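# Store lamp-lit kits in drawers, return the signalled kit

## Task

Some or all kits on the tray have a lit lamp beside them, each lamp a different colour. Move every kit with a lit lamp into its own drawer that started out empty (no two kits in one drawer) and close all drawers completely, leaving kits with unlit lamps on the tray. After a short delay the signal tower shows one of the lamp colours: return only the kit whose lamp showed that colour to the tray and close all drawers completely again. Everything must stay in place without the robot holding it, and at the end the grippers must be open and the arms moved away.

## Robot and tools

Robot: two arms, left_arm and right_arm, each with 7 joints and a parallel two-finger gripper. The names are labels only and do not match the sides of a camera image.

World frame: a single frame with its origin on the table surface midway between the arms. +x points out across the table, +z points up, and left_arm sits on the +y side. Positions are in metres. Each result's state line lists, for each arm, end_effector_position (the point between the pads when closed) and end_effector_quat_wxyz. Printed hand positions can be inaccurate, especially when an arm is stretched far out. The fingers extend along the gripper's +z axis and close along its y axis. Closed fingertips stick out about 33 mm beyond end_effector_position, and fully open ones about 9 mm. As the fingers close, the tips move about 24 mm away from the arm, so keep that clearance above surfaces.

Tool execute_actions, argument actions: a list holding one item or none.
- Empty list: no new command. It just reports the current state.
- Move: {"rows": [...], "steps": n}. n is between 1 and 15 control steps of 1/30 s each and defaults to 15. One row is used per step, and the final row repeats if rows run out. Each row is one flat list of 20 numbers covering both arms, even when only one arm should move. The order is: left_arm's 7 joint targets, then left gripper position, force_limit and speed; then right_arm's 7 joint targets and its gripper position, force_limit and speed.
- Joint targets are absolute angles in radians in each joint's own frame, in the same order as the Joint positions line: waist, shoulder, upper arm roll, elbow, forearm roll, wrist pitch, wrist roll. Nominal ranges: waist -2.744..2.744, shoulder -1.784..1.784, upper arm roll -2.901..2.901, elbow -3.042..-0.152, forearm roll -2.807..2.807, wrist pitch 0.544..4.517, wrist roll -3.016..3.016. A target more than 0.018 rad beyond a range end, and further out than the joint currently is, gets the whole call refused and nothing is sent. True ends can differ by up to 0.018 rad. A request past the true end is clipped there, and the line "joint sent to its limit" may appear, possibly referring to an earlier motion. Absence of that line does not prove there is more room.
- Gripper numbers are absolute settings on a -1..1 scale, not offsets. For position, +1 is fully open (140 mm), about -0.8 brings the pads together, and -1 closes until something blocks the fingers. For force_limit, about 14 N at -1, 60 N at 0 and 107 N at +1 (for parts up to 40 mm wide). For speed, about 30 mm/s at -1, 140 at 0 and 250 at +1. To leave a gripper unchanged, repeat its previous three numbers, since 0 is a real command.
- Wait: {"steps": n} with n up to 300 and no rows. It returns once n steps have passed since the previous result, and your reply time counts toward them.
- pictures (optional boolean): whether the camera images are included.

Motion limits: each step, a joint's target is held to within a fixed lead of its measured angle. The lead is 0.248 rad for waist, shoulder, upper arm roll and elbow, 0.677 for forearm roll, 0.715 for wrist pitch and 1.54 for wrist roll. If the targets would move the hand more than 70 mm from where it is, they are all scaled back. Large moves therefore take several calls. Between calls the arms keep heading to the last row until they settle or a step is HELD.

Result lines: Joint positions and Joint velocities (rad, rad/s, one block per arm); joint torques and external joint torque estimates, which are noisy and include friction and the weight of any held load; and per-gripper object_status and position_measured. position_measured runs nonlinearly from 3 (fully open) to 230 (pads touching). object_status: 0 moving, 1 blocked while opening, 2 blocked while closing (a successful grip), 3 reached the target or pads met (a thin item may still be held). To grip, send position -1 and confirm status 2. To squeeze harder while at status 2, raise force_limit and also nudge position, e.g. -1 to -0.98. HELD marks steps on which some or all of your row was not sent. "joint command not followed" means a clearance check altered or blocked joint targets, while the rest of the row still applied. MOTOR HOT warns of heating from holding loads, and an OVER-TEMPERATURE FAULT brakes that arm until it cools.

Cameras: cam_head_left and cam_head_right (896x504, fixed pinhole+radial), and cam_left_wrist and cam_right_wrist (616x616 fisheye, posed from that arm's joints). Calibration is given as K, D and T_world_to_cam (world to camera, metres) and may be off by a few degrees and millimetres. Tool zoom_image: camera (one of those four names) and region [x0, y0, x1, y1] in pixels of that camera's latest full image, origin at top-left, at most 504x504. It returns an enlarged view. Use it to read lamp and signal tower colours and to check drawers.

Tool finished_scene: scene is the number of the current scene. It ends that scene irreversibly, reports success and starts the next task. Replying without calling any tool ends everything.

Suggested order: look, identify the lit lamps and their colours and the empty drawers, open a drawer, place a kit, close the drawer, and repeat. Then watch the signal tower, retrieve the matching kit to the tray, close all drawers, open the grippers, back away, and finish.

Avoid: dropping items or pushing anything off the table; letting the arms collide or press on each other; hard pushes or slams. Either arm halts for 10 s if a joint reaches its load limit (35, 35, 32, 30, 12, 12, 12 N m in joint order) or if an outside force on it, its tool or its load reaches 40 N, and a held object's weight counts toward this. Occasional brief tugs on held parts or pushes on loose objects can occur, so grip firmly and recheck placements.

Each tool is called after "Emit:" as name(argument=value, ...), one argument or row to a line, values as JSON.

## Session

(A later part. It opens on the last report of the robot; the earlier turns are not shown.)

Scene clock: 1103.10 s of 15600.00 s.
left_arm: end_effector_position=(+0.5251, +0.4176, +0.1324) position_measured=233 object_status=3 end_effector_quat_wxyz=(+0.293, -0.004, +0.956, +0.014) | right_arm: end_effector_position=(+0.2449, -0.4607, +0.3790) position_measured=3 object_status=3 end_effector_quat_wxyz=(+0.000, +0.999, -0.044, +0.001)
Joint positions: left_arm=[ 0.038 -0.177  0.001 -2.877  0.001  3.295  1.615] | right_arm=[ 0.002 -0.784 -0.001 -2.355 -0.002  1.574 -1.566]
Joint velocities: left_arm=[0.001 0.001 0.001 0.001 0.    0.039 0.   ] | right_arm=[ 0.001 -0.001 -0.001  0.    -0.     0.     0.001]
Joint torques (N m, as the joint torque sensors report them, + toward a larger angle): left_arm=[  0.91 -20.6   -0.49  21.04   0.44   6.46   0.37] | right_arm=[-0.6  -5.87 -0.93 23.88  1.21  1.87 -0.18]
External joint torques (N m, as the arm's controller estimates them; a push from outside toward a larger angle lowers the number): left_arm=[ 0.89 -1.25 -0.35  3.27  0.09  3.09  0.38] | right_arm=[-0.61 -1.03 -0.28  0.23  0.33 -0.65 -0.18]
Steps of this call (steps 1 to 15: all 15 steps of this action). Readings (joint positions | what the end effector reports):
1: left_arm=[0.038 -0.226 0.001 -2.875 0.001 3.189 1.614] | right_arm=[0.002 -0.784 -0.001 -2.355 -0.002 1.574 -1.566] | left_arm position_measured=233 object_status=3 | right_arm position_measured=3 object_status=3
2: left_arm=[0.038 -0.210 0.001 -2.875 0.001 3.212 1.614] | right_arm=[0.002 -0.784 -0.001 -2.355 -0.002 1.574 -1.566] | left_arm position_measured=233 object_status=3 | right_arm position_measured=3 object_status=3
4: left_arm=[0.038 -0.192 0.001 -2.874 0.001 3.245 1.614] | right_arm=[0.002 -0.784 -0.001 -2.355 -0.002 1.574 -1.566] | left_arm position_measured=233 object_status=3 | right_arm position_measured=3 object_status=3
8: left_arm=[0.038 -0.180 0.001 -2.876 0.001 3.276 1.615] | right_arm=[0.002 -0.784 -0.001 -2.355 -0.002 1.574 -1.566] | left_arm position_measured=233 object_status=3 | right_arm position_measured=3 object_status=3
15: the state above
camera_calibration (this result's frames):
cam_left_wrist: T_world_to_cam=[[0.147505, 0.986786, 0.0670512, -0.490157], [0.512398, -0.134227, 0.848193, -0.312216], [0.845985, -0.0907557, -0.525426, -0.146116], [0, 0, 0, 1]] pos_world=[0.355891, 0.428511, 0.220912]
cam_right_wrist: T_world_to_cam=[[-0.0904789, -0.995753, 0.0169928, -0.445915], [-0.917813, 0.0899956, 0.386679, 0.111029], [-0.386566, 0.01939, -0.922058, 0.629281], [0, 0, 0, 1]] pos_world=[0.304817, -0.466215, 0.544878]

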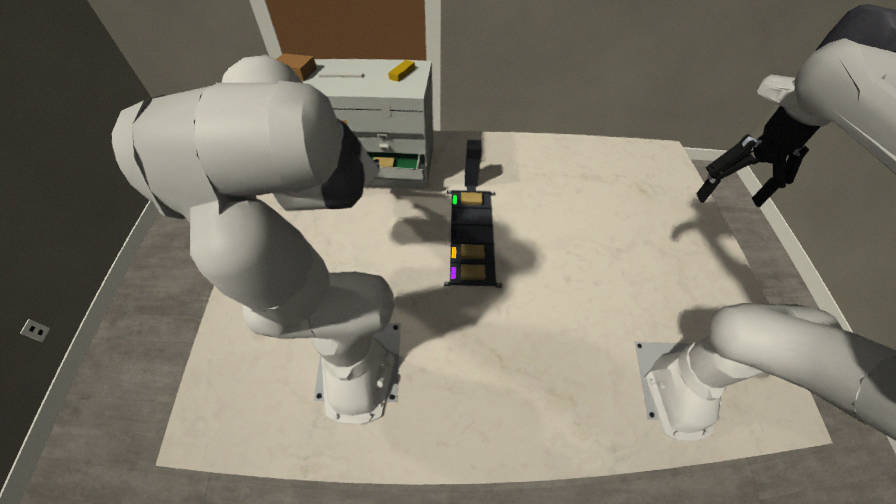

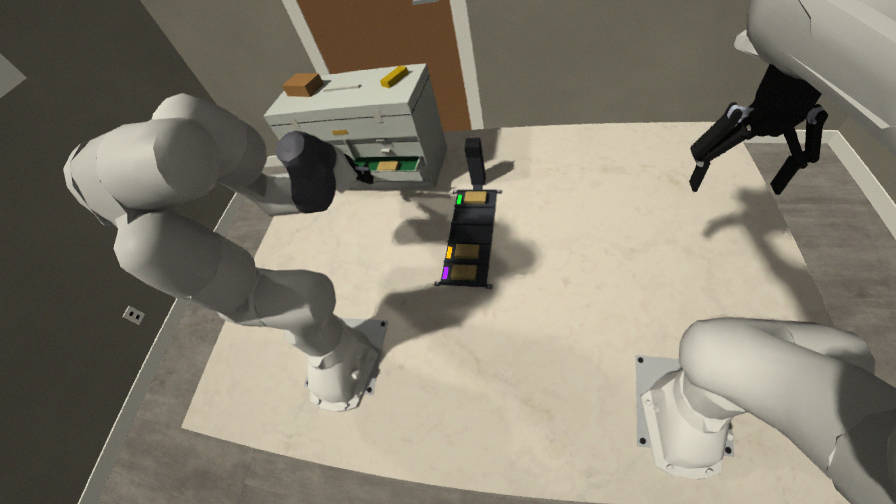

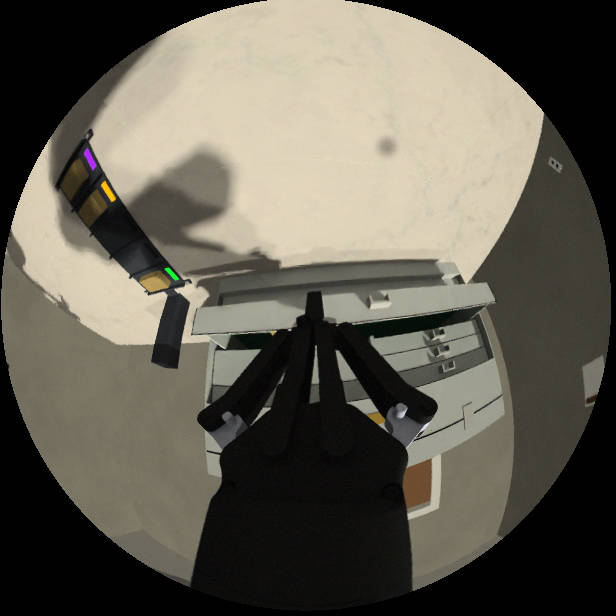

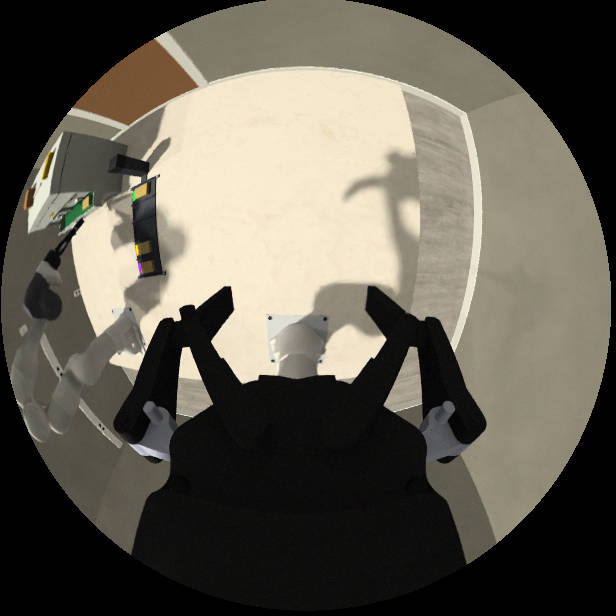

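Segment 2: to [.087,-2.756,3.628], with compensation.

Emit:
execute_actions(
  actions=[
    {"rows":[[0.04,-0.115,0,-2.836,0,3.41,1.62,-1,0,1,0,-0.785,0,-2.356,0,1.571,-1.571,1,0,1]],"steps":10},
  ],
  pictures=false,
)

Emit:
execute_actions(
  actions=[
    {"rows":[[0.04,-0.048,0,-2.807,0,3.492,1.62,-1,0,1,0,-0.785,0,-2.356,0,1.571,-1.571,1,0,1]],"steps":10},
  ],
  pictures=false,
)

Emit:
execute_actions(
  actions=[
    {"rows":[[0.04,0.018,0,-2.779,0,3.574,1.62,-1,0,1,0,-0.785,0,-2.356,0,1.571,-1.571,1,0,1]],"steps":10},
  ],
  pictures=false,
)

Emit:
execute_actions(
  actions=[
    {"rows":[[0.04,0.07,0,-2.757,0,3.63,1.62,-1,0,1,0,-0.785,0,-2.356,0,1.571,-1.571,1,0,1]],"steps":15},
  ],
)

Scene clock: 1120.17 s of 15600.00 s.
left_arm: end_effector_position=(+0.5460, +0.4184, +0.1354) position_measured=233 object_status=3 end_effector_quat_wxyz=(+0.317, -0.004, +0.948, +0.015) | right_arm: end_effector_position=(+0.2449, -0.4607, +0.3790) position_measured=3 object_status=3 end_effector_quat_wxyz=(+0.000, +0.999, -0.044, +0.001)
Joint positions: left_arm=[ 0.038 -0.113  0.    -2.846  0.001  3.379  1.615] | right_arm=[ 0.002 -0.784 -0.001 -2.355 -0.002  1.574 -1.566]
Joint velocities: left_arm=[0.    0.012 0.    0.001 0.    0.071 0.001] | right_arm=[ 0.001  0.    -0.001  0.     0.    -0.002 -0.   ]
Joint torques (N m, as the joint torque sensors report them, + toward a larger angle): left_arm=[  0.11 -23.03  -0.16  21.73   0.33   6.46   0.42] | right_arm=[-0.55 -6.45 -1.17 23.04  1.17  1.91 -0.16]
External joint torques (N m, as the arm's controller estimates them; a push from outside toward a larger angle lowers the number): left_arm=[ 0.07 -1.89 -0.09  4.62  0.01  3.07  0.43] | right_arm=[-0.56 -1.54 -0.52 -0.69  0.29 -0.63 -0.16]
Steps of this call (steps 1 to 15: the robot went on to your last target; steps 16 to 90: nothing new was sent; then 13.73 s passed at rest; steps 91 to 100: all 10 steps of this action). Readings (joint positions | what the end effector reports):
91: left_arm=[0.038 -0.163 0.001 -2.871 0.001 3.314 1.615] | right_arm=[0.002 -0.784 -0.001 -2.355 -0.002 1.574 -1.566] | left_arm position_measured=233 object_status=3 | right_arm position_measured=3 object_status=3
92: left_arm=[0.038 -0.146 0.000 -2.861 0.001 3.330 1.615] | right_arm=[0.002 -0.784 -0.001 -2.355 -0.002 1.574 -1.566] | left_arm position_measured=233 object_status=3 | right_arm position_measured=3 object_status=3
94: left_arm=[0.038 -0.126 0.000 -2.850 0.001 3.352 1.615] | right_arm=[0.002 -0.784 -0.001 -2.355 -0.002 1.574 -1.566] | left_arm position_measured=233 object_status=3 | right_arm position_measured=3 object_status=3
98: left_arm=[0.038 -0.114 0.000 -2.846 0.001 3.374 1.615] | right_arm=[0.002 -0.784 -0.001 -2.355 -0.002 1.574 -1.566] | left_arm position_measured=233 object_status=3 | right_arm position_measured=3 object_status=3
100: the state above

Scene clock: 1120.50 s of 15600.00 s.
left_arm: end_effector_position=(+0.5638, +0.4192, +0.1348) position_measured=233 object_status=3 end_effector_quat_wxyz=(+0.338, -0.003, +0.941, +0.016) | right_arm: end_effector_position=(+0.2449, -0.4607, +0.3790) position_measured=3 object_status=3 end_effector_quat_wxyz=(+0.000, +0.999, -0.044, +0.001)
Joint positions: left_arm=[ 0.038 -0.046 -0.    -2.817  0.001  3.461  1.615] | right_arm=[ 0.002 -0.784 -0.001 -2.355 -0.002  1.574 -1.566]
Joint velocities: left_arm=[-0.     0.016  0.001 -0.    -0.001  0.069  0.001] | right_arm=[ 0.    -0.002 -0.     0.     0.002 -0.     0.001]
Joint torques (N m, as the joint torque sensors report them, + toward a larger angle): left_arm=[  0.36 -25.94   0.19  21.58   0.31   6.65   0.4 ] | right_arm=[-0.74 -6.16 -1.45 23.61  1.2   1.91 -0.18]
External joint torques (N m, as the arm's controller estimates them; a push from outside toward a larger angle lowers the number): left_arm=[ 0.37 -3.01  0.24  4.97  0.01  3.24  0.42] | right_arm=[-0.77 -1.24 -0.82 -0.1   0.32 -0.62 -0.18]
Steps of this call (steps 1 to 10: all 10 steps of this action). Readings (joint positions | what the end effector reports):
1: left_arm=[0.038 -0.098 0.000 -2.839 0.001 3.394 1.615] | right_arm=[0.002 -0.784 -0.001 -2.355 -0.002 1.574 -1.566] | left_arm position_measured=233 object_status=3 | right_arm position_measured=3 object_status=3
2: left_arm=[0.038 -0.081 0.000 -2.830 0.001 3.411 1.615] | right_arm=[0.002 -0.784 -0.001 -2.355 -0.002 1.574 -1.566] | left_arm position_measured=233 object_status=3 | right_arm position_measured=3 object_status=3
4: left_arm=[0.038 -0.060 -0.000 -2.820 0.001 3.433 1.615] | right_arm=[0.002 -0.784 -0.001 -2.355 -0.002 1.574 -1.566] | left_arm position_measured=233 object_status=3 | right_arm position_measured=3 object_status=3
8: left_arm=[0.038 -0.047 -0.000 -2.817 0.001 3.456 1.615] | right_arm=[0.002 -0.784 -0.001 -2.355 -0.002 1.574 -1.566] | left_arm position_measured=233 object_status=3 | right_arm position_measured=3 object_status=3
10: the state above

Scene clock: 1120.83 s of 15600.00 s.
left_arm: end_effector_position=(+0.5803, +0.4199, +0.1338) position_measured=233 object_status=3 end_effector_quat_wxyz=(+0.359, -0.003, +0.933, +0.017) | right_arm: end_effector_position=(+0.2449, -0.4607, +0.3790) position_measured=3 object_status=3 end_effector_quat_wxyz=(+0.000, +0.999, -0.044, +0.001)
Joint positions: left_arm=[ 0.038  0.02  -0.    -2.789  0.001  3.544  1.615] | right_arm=[ 0.002 -0.784 -0.001 -2.355 -0.002  1.574 -1.566]
Joint velocities: left_arm=[ 0.     0.014  0.001 -0.001  0.002  0.068 -0.   ] | right_arm=[-0.001  0.001  0.002 -0.001 -0.    -0.001  0.001]
Joint torques (N m, as the joint torque sensors report them, + toward a larger angle): left_arm=[  0.88 -26.28   0.42  21.32   0.35   6.57   0.35] | right_arm=[-0.69 -5.97 -1.07 23.81  1.16  1.87 -0.15]
External joint torques (N m, as the arm's controller estimates them; a push from outside toward a larger angle lowers the number): left_arm=[ 0.81 -1.55  0.33  5.26  0.09  3.12  0.36] | right_arm=[-0.7  -1.16 -0.42  0.16  0.29 -0.65 -0.15]
Steps of this call (steps 1 to 10: all 10 steps of this action). Readings (joint positions | what the end effector reports):
1: left_arm=[0.038 -0.032 -0.000 -2.810 0.001 3.476 1.615] | right_arm=[0.002 -0.784 -0.001 -2.355 -0.002 1.574 -1.566] | left_arm position_measured=233 object_status=3 | right_arm position_measured=3 object_status=3
2: left_arm=[0.038 -0.014 -0.000 -2.801 0.001 3.493 1.615] | right_arm=[0.002 -0.784 -0.001 -2.355 -0.002 1.574 -1.566] | left_arm position_measured=233 object_status=3 | right_arm position_measured=3 object_status=3
4: left_arm=[0.038 0.006 -0.000 -2.791 0.001 3.516 1.615] | right_arm=[0.002 -0.784 -0.001 -2.355 -0.002 1.574 -1.566] | left_arm position_measured=233 object_status=3 | right_arm position_measured=3 object_status=3
8: left_arm=[0.038 0.019 -0.000 -2.789 0.001 3.538 1.615] | right_arm=[0.002 -0.784 -0.001 -2.355 -0.002 1.574 -1.566] | left_arm position_measured=233 object_status=3 | right_arm position_measured=3 object_status=3
10: the state above

Scene clock: 1121.33 s of 15600.00 s.
left_arm: end_effector_position=(+0.5926, +0.4201, +0.1326) position_measured=233 object_status=3 end_effector_quat_wxyz=(+0.375, -0.003, +0.927, +0.018) | right_arm: end_effector_position=(+0.2449, -0.4607, +0.3790) position_measured=3 object_status=3 end_effector_quat_wxyz=(+0.000, +0.999, -0.044, +0.001)
Joint positions: left_arm=[ 0.038  0.073 -0.001 -2.766  0.001  3.609  1.615] | right_arm=[ 0.002 -0.784 -0.001 -2.355 -0.002  1.574 -1.566]
Joint velocities: left_arm=[ 0.     0.005  0.     0.001  0.     0.01  -0.   ] | right_arm=[ 0.    -0.001  0.001  0.001 -0.     0.    -0.001]
Joint torques (N m, as the joint torque sensors report them, + toward a larger angle): left_arm=[  0.68 -27.2    0.72  19.89   0.27   6.56   0.27] | right_arm=[-0.9  -5.96 -1.   23.34  1.17  1.9  -0.17]
External joint torques (N m, as the arm's controller estimates them; a push from outside toward a larger angle lowers the number): left_arm=[ 0.69 -1.63  0.67  4.58  0.02  3.14  0.28] | right_arm=[-0.91 -0.98 -0.37 -0.41  0.29 -0.63 -0.16]
Steps of this call (steps 1 to 15: all 15 steps of this action). Readings (joint positions | what the end effector reports):
1: left_arm=[0.038 0.031 -0.000 -2.783 0.001 3.555 1.615] | right_arm=[0.002 -0.784 -0.001 -2.355 -0.002 1.574 -1.566] | left_arm position_measured=233 object_status=3 | right_arm position_measured=3 object_status=3
2: left_arm=[0.038 0.045 -0.000 -2.776 0.001 3.567 1.615] | right_arm=[0.002 -0.784 -0.001 -2.355 -0.002 1.574 -1.566] | left_arm position_measured=233 object_status=3 | right_arm position_measured=3 object_status=3
4: left_arm=[0.038 0.060 -0.001 -2.768 0.001 3.585 1.615] | right_arm=[0.002 -0.784 -0.001 -2.355 -0.002 1.574 -1.566] | left_arm position_measured=233 object_status=3 | right_arm position_measured=3 object_status=3
8: left_arm=[0.038 0.070 -0.001 -2.766 0.001 3.601 1.615] | right_arm=[0.002 -0.784 -0.001 -2.355 -0.002 1.574 -1.566] | left_arm position_measured=233 object_status=3 | right_arm position_measured=3 object_status=3
15: the state above
camera_calibration (this result's frames):
cam_left_wrist: T_world_to_cam=[[0.134848, 0.985732, 0.100738, -0.499206], [0.357535, -0.143223, 0.922852, -0.260985], [0.924113, -0.0884272, -0.371747, -0.270589], [0, 0, 0, 1]] pos_world=[0.410683, 0.430777, 0.190549]
cam_right_wrist: T_world_to_cam=[[-0.0904792, -0.995753, 0.0169946, -0.445916], [-0.917811, 0.0899965, 0.386683, 0.111027], [-0.38657, 0.019389, -0.922056, 0.629279], [0, 0, 0, 1]] pos_world=[0.304816, -0.466215, 0.544876]

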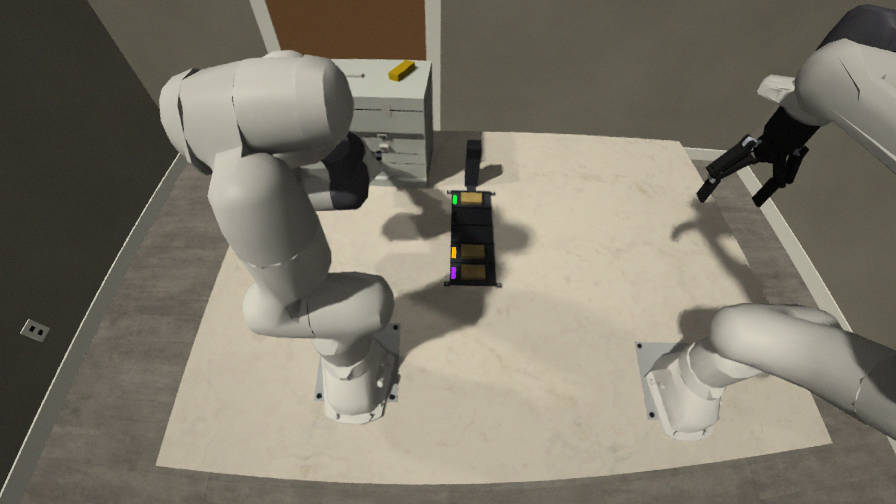

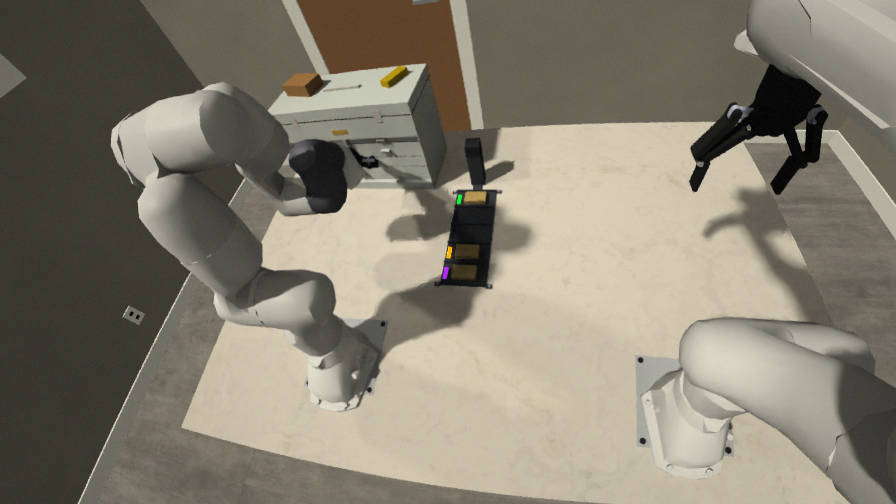

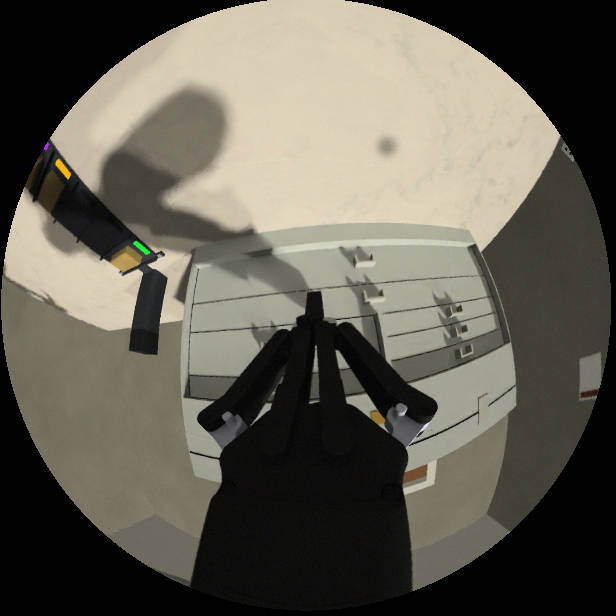

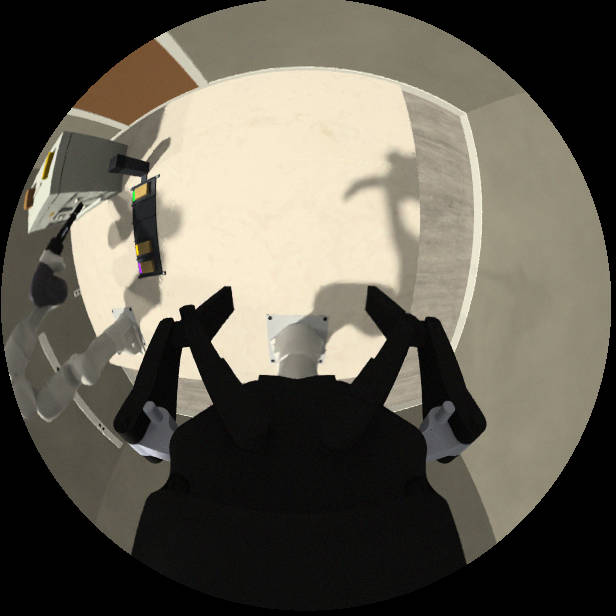

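Emit:
execute_actions(
  actions=[
    {"rows":[[0.04,0.075,0,-2.742,0,3.635,1.62,-1,0,1,0,-0.785,0,-2.356,0,1.571,-1.571,1,0,1]],"steps":15},
  ],
  pictures=false,
)

Scene clock: 1129.67 s of 15600.00 s.
left_arm: end_effector_position=(+0.5944, +0.4201, +0.1324) position_measured=233 object_status=3 end_effector_quat_wxyz=(+0.375, -0.002, +0.927, +0.018) | right_arm: end_effector_position=(+0.2449, -0.4607, +0.3790) position_measured=3 object_status=3 end_effector_quat_wxyz=(+0.000, +0.999, -0.044, +0.001)
Joint positions: left_arm=[ 0.038  0.079 -0.001 -2.761  0.001  3.61   1.616] | right_arm=[ 0.002 -0.784 -0.001 -2.355 -0.002  1.574 -1.566]
Joint velocities: left_arm=[-0.    -0.    -0.001  0.001 -0.001 -0.     0.001] | right_arm=[ 0.001  0.001 -0.001 -0.     0.001 -0.001 -0.001]
Joint torques (N m, as the joint torque sensors report them, + toward a larger angle): left_arm=[  0.82 -27.93   1.41  25.35   0.19   7.44   0.28] | right_arm=[-0.82 -5.97 -1.03 23.68  1.21  1.92 -0.16]
External joint torques (N m, as the arm's controller estimates them; a push from outside toward a larger angle lowers the number): left_arm=[ 0.8  -2.04  1.32  9.91 -0.05  3.98  0.3 ] | right_arm=[-0.84 -1.27 -0.38  0.13  0.33 -0.6  -0.16]
Steps of this call (steps 1 to 15: the robot went on to your last target; steps 16 to 90: nothing new was sent; then 4.83 s passed at rest; steps 91 to 105: all 15 steps of this action). Readings (joint positions | what the end effector reports):
91: left_arm=[0.038 0.076 -0.001 -2.764 0.001 3.610 1.615] | right_arm=[0.002 -0.784 -0.001 -2.355 -0.002 1.574 -1.566] | left_arm position_measured=233 object_status=3 | right_arm position_measured=3 object_status=3
92: left_arm=[0.038 0.077 -0.001 -2.762 0.001 3.610 1.615] | right_arm=[0.002 -0.784 -0.001 -2.355 -0.002 1.574 -1.566] | left_arm position_measured=233 object_status=3 | right_arm position_measured=3 object_status=3
94: left_arm=[0.038 0.078 -0.001 -2.761 0.001 3.610 1.615] | right_arm=[0.002 -0.784 -0.001 -2.355 -0.002 1.574 -1.566] | left_arm position_measured=233 object_status=3 | right_arm position_measured=3 object_status=3
98: left_arm=[0.038 0.079 -0.001 -2.761 0.001 3.610 1.615] | right_arm=[0.002 -0.784 -0.001 -2.355 -0.002 1.574 -1.566] | left_arm position_measured=233 object_status=3 | right_arm position_measured=3 object_status=3
105: the state above

Emit:
execute_actions(
  actions=[
    {"rows":[[0.04,-0.05,0,-2.85,0,3.58,1.575,-1,0,1,0,-0.785,0,-2.356,0,1.571,-1.571,1,0,1]],"steps":12},
  ],
  pictures=false,
)

Emit:
execute_actions(
  actions=[
    {"rows":[[-0.044,-0.17,0,-2.922,0,3.535,1.568,0,0,1,0,-0.785,0,-2.356,0,1.571,-1.571,1,0,1]],"steps":15},
  ],
  pictures=false,
)

Emit:
execute_actions(
  actions=[
    {"rows":[[-0.044,-0.117,0,-2.8605,0,3.527,1.568,0,0,1,0,-0.785,0,-2.356,0,1.571,-1.571,1,0,1]],"steps":15},
  ],
)

Scene clock: 1163.27 s of 15600.00 s.
left_arm: end_effector_position=(+0.5705, +0.4189, +0.1557) position_measured=233 object_status=3 end_effector_quat_wxyz=(+0.383, -0.014, +0.924, +0.014) | right_arm: end_effector_position=(+0.2449, -0.4607, +0.3790) position_measured=3 object_status=3 end_effector_quat_wxyz=(+0.000, +0.999, -0.044, +0.001)
Joint positions: left_arm=[ 0.038 -0.048 -0.001 -2.848  0.001  3.587  1.591] | right_arm=[ 0.002 -0.784 -0.001 -2.355 -0.002  1.574 -1.566]
Joint velocities: left_arm=[-0.001 -0.003 -0.    -0.009  0.001 -0.018 -0.031] | right_arm=[ 0.001  0.001 -0.001 -0.    -0.002 -0.001 -0.   ]
Joint torques (N m, as the joint torque sensors report them, + toward a larger angle): left_arm=[  0.82 -24.34   1.17  14.25   0.17   2.92  -0.49] | right_arm=[-0.89 -6.3  -1.33 23.43  1.17  1.86 -0.14]
External joint torques (N m, as the arm's controller estimates them; a push from outside toward a larger angle lowers the number): left_arm=[ 0.85 -2.07  1.25 -2.   -0.12 -0.55 -0.47] | right_arm=[-0.86 -1.53 -0.62 -0.17  0.3  -0.66 -0.14]
Steps of this call (steps 1 to 15: the robot went on to your last target; steps 16 to 90: nothing new was sent; then 30.20 s passed at rest; steps 91 to 102: all 12 steps of this action). Readings (joint positions | what the end effector reports):
91: left_arm=[0.038 0.053 -0.001 -2.783 0.001 3.604 1.613] | right_arm=[0.002 -0.784 -0.001 -2.355 -0.002 1.574 -1.566] | left_arm position_measured=233 object_status=3 | right_arm position_measured=3 object_status=3
92: left_arm=[0.038 0.019 -0.001 -2.809 0.001 3.600 1.609] | right_arm=[0.002 -0.784 -0.001 -2.355 -0.002 1.574 -1.566] | left_arm position_measured=233 object_status=3 | right_arm position_measured=3 object_status=3
94: left_arm=[0.038 -0.024 -0.001 -2.831 0.001 3.596 1.604] | right_arm=[0.002 -0.784 -0.001 -2.355 -0.002 1.574 -1.566] | left_arm position_measured=233 object_status=3 | right_arm position_measured=3 object_status=3
98: left_arm=[0.038 -0.046 -0.001 -2.844 0.001 3.590 1.596] | right_arm=[0.002 -0.784 -0.001 -2.355 -0.002 1.574 -1.566] | left_arm position_measured=233 object_status=3 | right_arm position_measured=3 object_status=3
102: the state above

Scene clock: 1163.77 s of 15600.00 s.
left_arm: end_effector_position=(+0.5483, +0.3760, +0.1724) position_measured=129 object_status=3 end_effector_quat_wxyz=(+0.384, +0.016, +0.923, -0.004) | right_arm: end_effector_position=(+0.2449, -0.4607, +0.3790) position_measured=3 object_status=3 end_effector_quat_wxyz=(+0.000, +0.999, -0.044, +0.001)
Joint positions: left_arm=[-0.041 -0.168 -0.001 -2.92  -0.     3.542  1.578] | right_arm=[ 0.002 -0.784 -0.001 -2.355 -0.002  1.574 -1.566]
Joint velocities: left_arm=[-0.001 -0.002 -0.    -0.002 -0.001 -0.016 -0.011] | right_arm=[-0.    -0.001  0.     0.001 -0.001 -0.001  0.001]
Joint torques (N m, as the joint torque sensors report them, + toward a larger angle): left_arm=[ -2.73 -19.36  -0.19  15.18   0.59   2.82  -0.24] | right_arm=[-1.13 -5.95 -1.33 23.63  1.2   1.93 -0.11]
External joint torques (N m, as the arm's controller estimates them; a push from outside toward a larger angle lowers the number): left_arm=[-2.73 -0.53 -0.03 -1.74  0.28 -0.62 -0.22] | right_arm=[-1.13 -1.04 -0.67 -0.08  0.33 -0.6  -0.11]
Steps of this call (steps 1 to 15: all 15 steps of this action). Readings (joint positions | what the end effector reports):
1: left_arm=[0.021 -0.072 0.005 -2.867 -0.001 3.577 1.589] | right_arm=[0.002 -0.784 -0.001 -2.355 -0.002 1.574 -1.566] | left_arm position_measured=233 object_status=0 | right_arm position_measured=3 object_status=3
2: left_arm=[0.001 -0.105 0.004 -2.888 -0.001 3.570 1.588] | right_arm=[0.002 -0.784 -0.001 -2.355 -0.002 1.574 -1.566] | left_arm position_measured=230 object_status=0 | right_arm position_measured=3 object_status=3
4: left_arm=[-0.026 -0.145 0.000 -2.906 -0.000 3.561 1.585] | right_arm=[0.002 -0.784 -0.001 -2.355 -0.002 1.574 -1.566] | left_arm position_measured=203 object_status=0 | right_arm position_measured=3 object_status=3
8: left_arm=[-0.039 -0.166 -0.001 -2.917 -0.000 3.550 1.582] | right_arm=[0.002 -0.784 -0.001 -2.355 -0.002 1.574 -1.566] | left_arm position_measured=149 object_status=0 | right_arm position_measured=3 object_status=3
15: the state above

Scene clock: 1164.27 s of 15600.00 s.
left_arm: end_effector_position=(+0.5671, +0.3754, +0.1726) position_measured=129 object_status=3 end_effector_quat_wxyz=(+0.384, +0.015, +0.923, -0.004) | right_arm: end_effector_position=(+0.2449, -0.4607, +0.3790) position_measured=3 object_status=3 end_effector_quat_wxyz=(+0.000, +0.999, -0.044, +0.001)
Joint positions: left_arm=[-0.041 -0.119 -0.001 -2.862 -0.     3.532  1.575] | right_arm=[ 0.002 -0.784 -0.001 -2.355 -0.002  1.574 -1.566]
Joint velocities: left_arm=[-0.001  0.001  0.001  0.    -0.001 -0.004 -0.001] | right_arm=[ 0.001 -0.     0.001  0.    -0.    -0.    -0.001]
Joint torques (N m, as the joint torque sensors report them, + toward a larger angle): left_arm=[ -2.57 -18.95   0.7   17.62   0.63   2.89  -0.28] | right_arm=[-0.61 -6.21 -1.13 23.48  1.17  1.96 -0.19]
External joint torques (N m, as the arm's controller estimates them; a push from outside toward a larger angle lowers the number): left_arm=[-2.6   1.65  0.78  0.65  0.32 -0.53 -0.26] | right_arm=[-0.63 -1.39 -0.51 -0.17  0.3  -0.57 -0.19]
Steps of this call (steps 1 to 15: all 15 steps of this action). Readings (joint positions | what the end effector reports):
1: left_arm=[-0.041 -0.157 -0.001 -2.908 -0.000 3.540 1.578] | right_arm=[0.002 -0.784 -0.001 -2.355 -0.002 1.574 -1.566] | left_arm position_measured=129 object_status=3 | right_arm position_measured=3 object_status=3
2: left_arm=[-0.041 -0.143 -0.001 -2.891 -0.000 3.538 1.577] | right_arm=[0.002 -0.784 -0.001 -2.355 -0.002 1.574 -1.566] | left_arm position_measured=129 object_status=3 | right_arm position_measured=3 object_status=3
4: left_arm=[-0.041 -0.128 -0.001 -2.873 -0.000 3.536 1.577] | right_arm=[0.002 -0.784 -0.001 -2.355 -0.002 1.574 -1.566] | left_arm position_measured=129 object_status=3 | right_arm position_measured=3 object_status=3
8: left_arm=[-0.041 -0.121 -0.001 -2.864 -0.000 3.533 1.576] | right_arm=[0.002 -0.784 -0.001 -2.355 -0.002 1.574 -1.566] | left_arm position_measured=129 object_status=3 | right_arm position_measured=3 object_status=3
15: the state above
camera_calibration (this result's frames):
cam_left_wrist: T_world_to_cam=[[0.181581, 0.980397, 0.076482, -0.47597], [0.332651, -0.134428, 0.93342, -0.286247], [0.925404, -0.144049, -0.35054, -0.21964], [0, 0, 0, 1]] pos_world=[0.384903, 0.396521, 0.2266]
cam_right_wrist: T_world_to_cam=[[-0.0904813, -0.995753, 0.0169972, -0.445917], [-0.917808, 0.0899993, 0.38669, 0.111023], [-0.386578, 0.019388, -0.922053, 0.629275], [0, 0, 0, 1]] pos_world=[0.304814, -0.466215, 0.544873]

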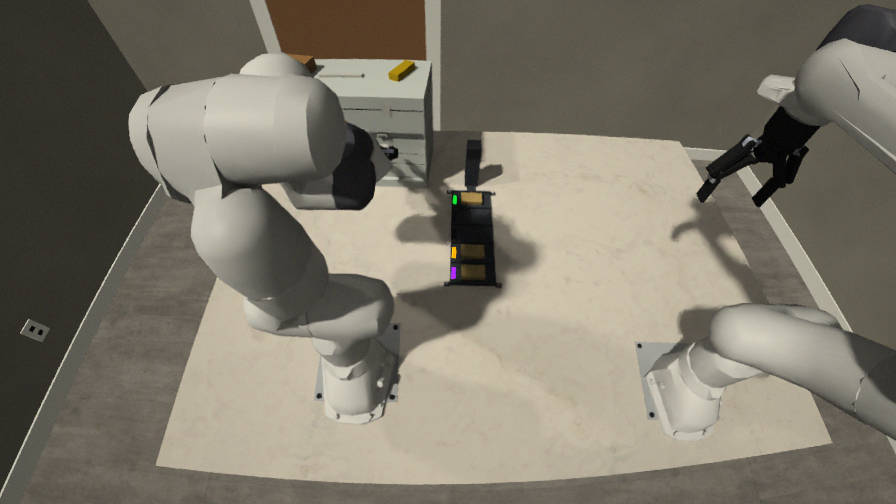

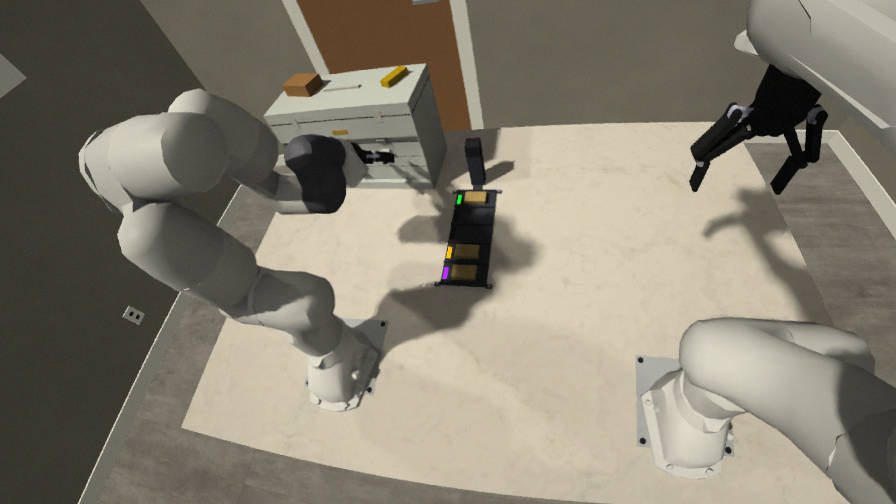

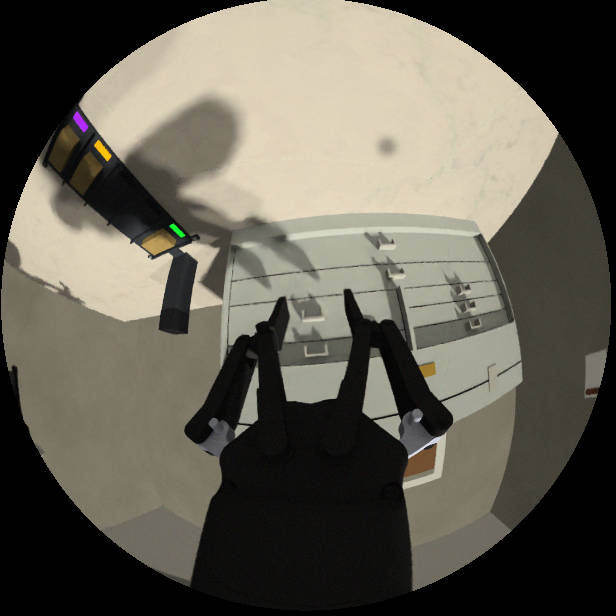

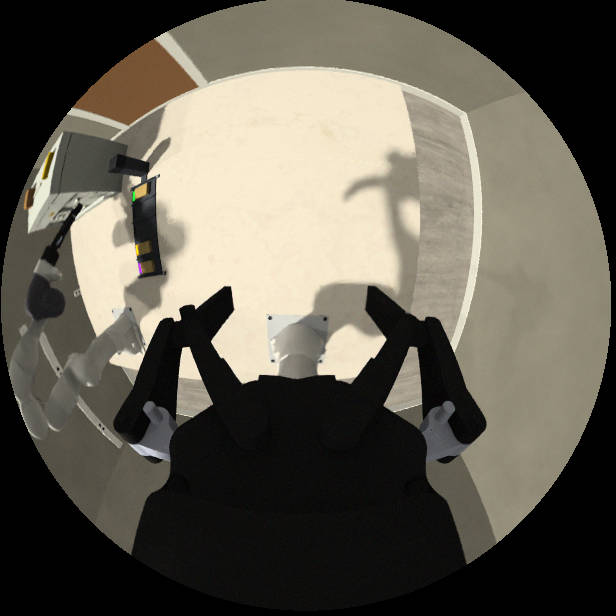

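Emit:
execute_actions(
  actions=[
    {"rows":[[-0.046,-0.067,0,-2.80,0,3.514,1.568,0,0,1,0,-0.785,0,-2.356,0,1.571,-1.571,1,0,1]],"steps":15},
  ],
  pictures=false,
)

Emit:
execute_actions(
  actions=[
    {"rows":[[-0.046,-0.067,0,-2.80,0,3.514,1.568,-1,0.3,0,0,-0.785,0,-2.356,0,1.571,-1.571,1,0,1]],"steps":15},
  ],
)

Scene clock: 1179.77 s of 15600.00 s.
left_arm: end_effector_position=(+0.5862, +0.3737, +0.1717) position_measured=129 object_status=3 end_effector_quat_wxyz=(+0.383, +0.015, +0.924, -0.005) | right_arm: end_effector_position=(+0.2449, -0.4607, +0.3790) position_measured=3 object_status=3 end_effector_quat_wxyz=(+0.000, +0.999, -0.044, +0.001)
Joint positions: left_arm=[-0.043 -0.069 -0.001 -2.802 -0.     3.519  1.575] | right_arm=[ 0.002 -0.784 -0.001 -2.355 -0.002  1.574 -1.566]
Joint velocities: left_arm=[-0.001  0.     0.     0.001 -0.    -0.004 -0.   ] | right_arm=[ 0.    -0.001 -0.    -0.    -0.001  0.     0.   ]
Joint torques (N m, as the joint torque sensors report them, + toward a larger angle): left_arm=[ -2.85 -20.84   0.47  18.19   0.62   2.93  -0.23] | right_arm=[-0.39 -6.18 -1.47 23.39  1.25  1.9  -0.17]
External joint torques (N m, as the arm's controller estimates them; a push from outside toward a larger angle lowers the number): left_arm=[-2.81  1.83  0.57  0.9   0.29 -0.51 -0.21] | right_arm=[-0.35 -1.27 -0.74 -0.31  0.38 -0.63 -0.17]
Steps of this call (steps 1 to 15: the robot went on to your last target; steps 16 to 90: nothing new was sent; then 12.00 s passed at rest; steps 91 to 105: all 15 steps of this action). Readings (joint positions | what the end effector reports):
91: left_arm=[-0.041 -0.108 -0.001 -2.848 -0.000 3.529 1.575] | right_arm=[0.002 -0.784 -0.001 -2.355 -0.002 1.574 -1.566] | left_arm position_measured=129 object_status=3 | right_arm position_measured=3 object_status=3
92: left_arm=[-0.042 -0.094 -0.001 -2.832 -0.000 3.527 1.575] | right_arm=[0.002 -0.784 -0.001 -2.355 -0.002 1.574 -1.566] | left_arm position_measured=129 object_status=3 | right_arm position_measured=3 object_status=3
94: left_arm=[-0.043 -0.079 -0.001 -2.813 -0.000 3.524 1.575] | right_arm=[0.002 -0.784 -0.001 -2.355 -0.002 1.574 -1.566] | left_arm position_measured=129 object_status=3 | right_arm position_measured=3 object_status=3
98: left_arm=[-0.043 -0.071 -0.001 -2.803 -0.000 3.521 1.575] | right_arm=[0.002 -0.784 -0.001 -2.355 -0.002 1.574 -1.566] | left_arm position_measured=129 object_status=3 | right_arm position_measured=3 object_status=3
105: the state above

Scene clock: 1180.27 s of 15600.00 s.
left_arm: end_effector_position=(+0.5862, +0.3690, +0.1719) position_measured=195 object_status=2 end_effector_quat_wxyz=(+0.383, +0.020, +0.923, -0.006) | right_arm: end_effector_position=(+0.2449, -0.4607, +0.3790) position_measured=3 object_status=3 end_effector_quat_wxyz=(+0.000, +0.999, -0.044, +0.001)
Joint positions: left_arm=[-0.048 -0.069 -0.003 -2.801  0.002  3.518  1.575] | right_arm=[ 0.002 -0.784 -0.001 -2.355 -0.002  1.574 -1.566]
Joint velocities: left_arm=[ 0.001 -0.    -0.001 -0.    -0.    -0.     0.001] | right_arm=[-0.001  0.001 -0.001 -0.001 -0.     0.     0.   ]
Joint torques (N m, as the joint torque sensors report them, + toward a larger angle): left_arm=[  0.78 -20.57   1.92  17.26   0.1    2.89  -0.3 ] | right_arm=[-0.79 -6.13 -0.81 23.26  1.2   1.9  -0.17]
External joint torques (N m, as the arm's controller estimates them; a push from outside toward a larger angle lowers the number): left_arm=[ 0.78  2.05  1.98  0.04 -0.22 -0.54 -0.28] | right_arm=[-0.75 -1.18 -0.09 -0.48  0.33 -0.63 -0.17]
Steps of this call (steps 1 to 15: all 15 steps of this action). Readings (joint positions | what the end effector reports):
1: left_arm=[-0.043 -0.069 -0.001 -2.802 -0.000 3.519 1.575] | right_arm=[0.002 -0.784 -0.001 -2.355 -0.002 1.574 -1.566] | left_arm position_measured=129 object_status=0 | right_arm position_measured=3 object_status=3
2: left_arm=[-0.043 -0.069 -0.001 -2.802 -0.000 3.519 1.575] | right_arm=[0.002 -0.784 -0.001 -2.355 -0.002 1.574 -1.566] | left_arm position_measured=135 object_status=0 | right_arm position_measured=3 object_status=3
4: left_arm=[-0.043 -0.069 -0.001 -2.802 -0.000 3.518 1.575] | right_arm=[0.002 -0.784 -0.001 -2.355 -0.002 1.574 -1.566] | left_arm position_measured=150 object_status=0 | right_arm position_measured=3 object_status=3
8: left_arm=[-0.048 -0.069 -0.003 -2.801 0.002 3.518 1.575] | right_arm=[0.002 -0.784 -0.001 -2.355 -0.002 1.574 -1.566] | left_arm position_measured=181 object_status=0 | right_arm position_measured=3 object_status=3
15: the state above
camera_calibration (this result's frames):
cam_left_wrist: T_world_to_cam=[[0.192328, 0.97834, 0.0765526, -0.478706], [0.333315, -0.138498, 0.932588, -0.291483], [0.92299, -0.153847, -0.352732, -0.233078], [0, 0, 0, 1]] pos_world=[0.404353, 0.392109, 0.226265]
cam_right_wrist: T_world_to_cam=[[-0.0904828, -0.995753, 0.0169986, -0.445917], [-0.917806, 0.0900011, 0.386694, 0.111021], [-0.386581, 0.0193877, -0.922051, 0.629273], [0, 0, 0, 1]] pos_world=[0.304814, -0.466216, 0.544871]

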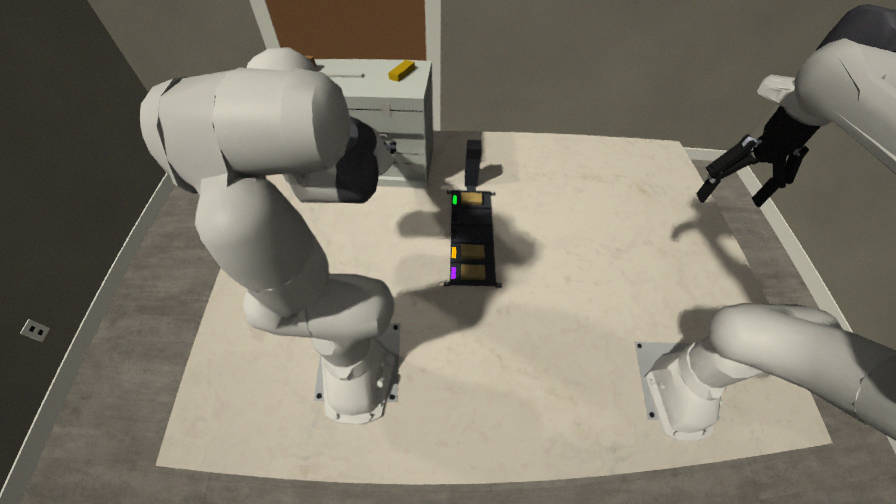

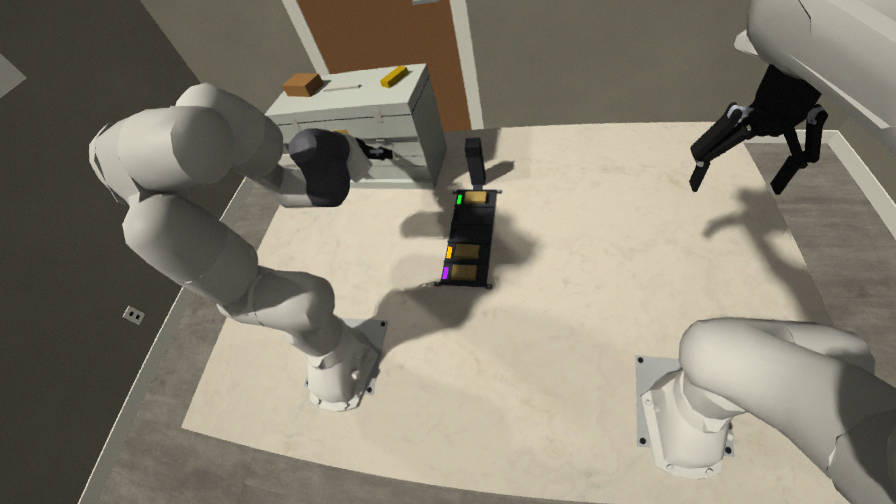

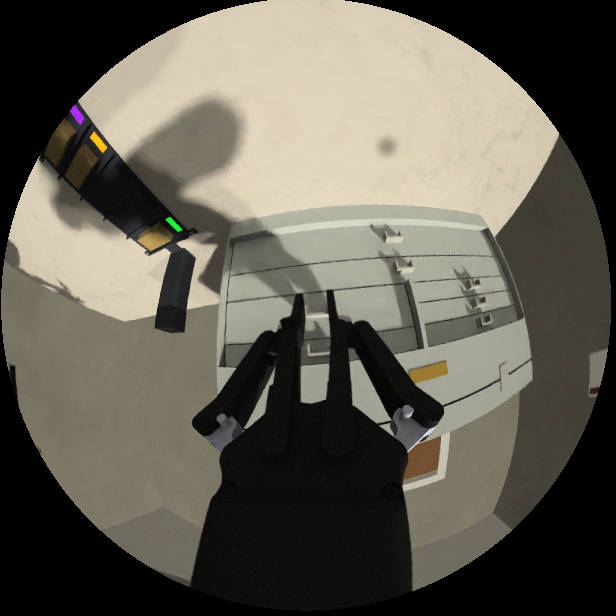

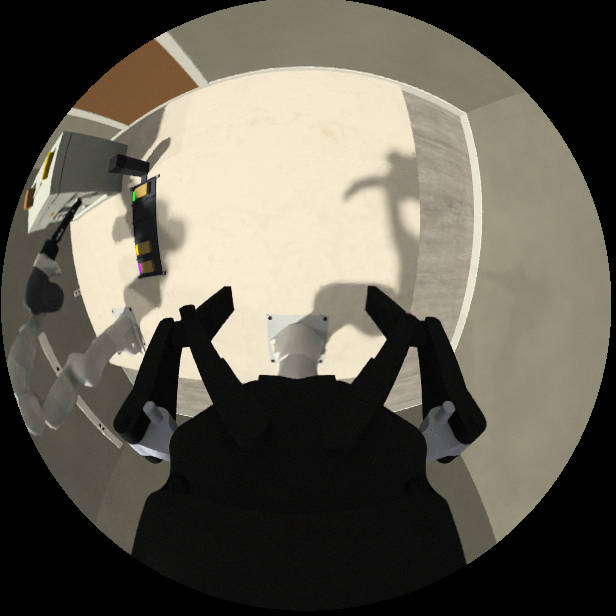

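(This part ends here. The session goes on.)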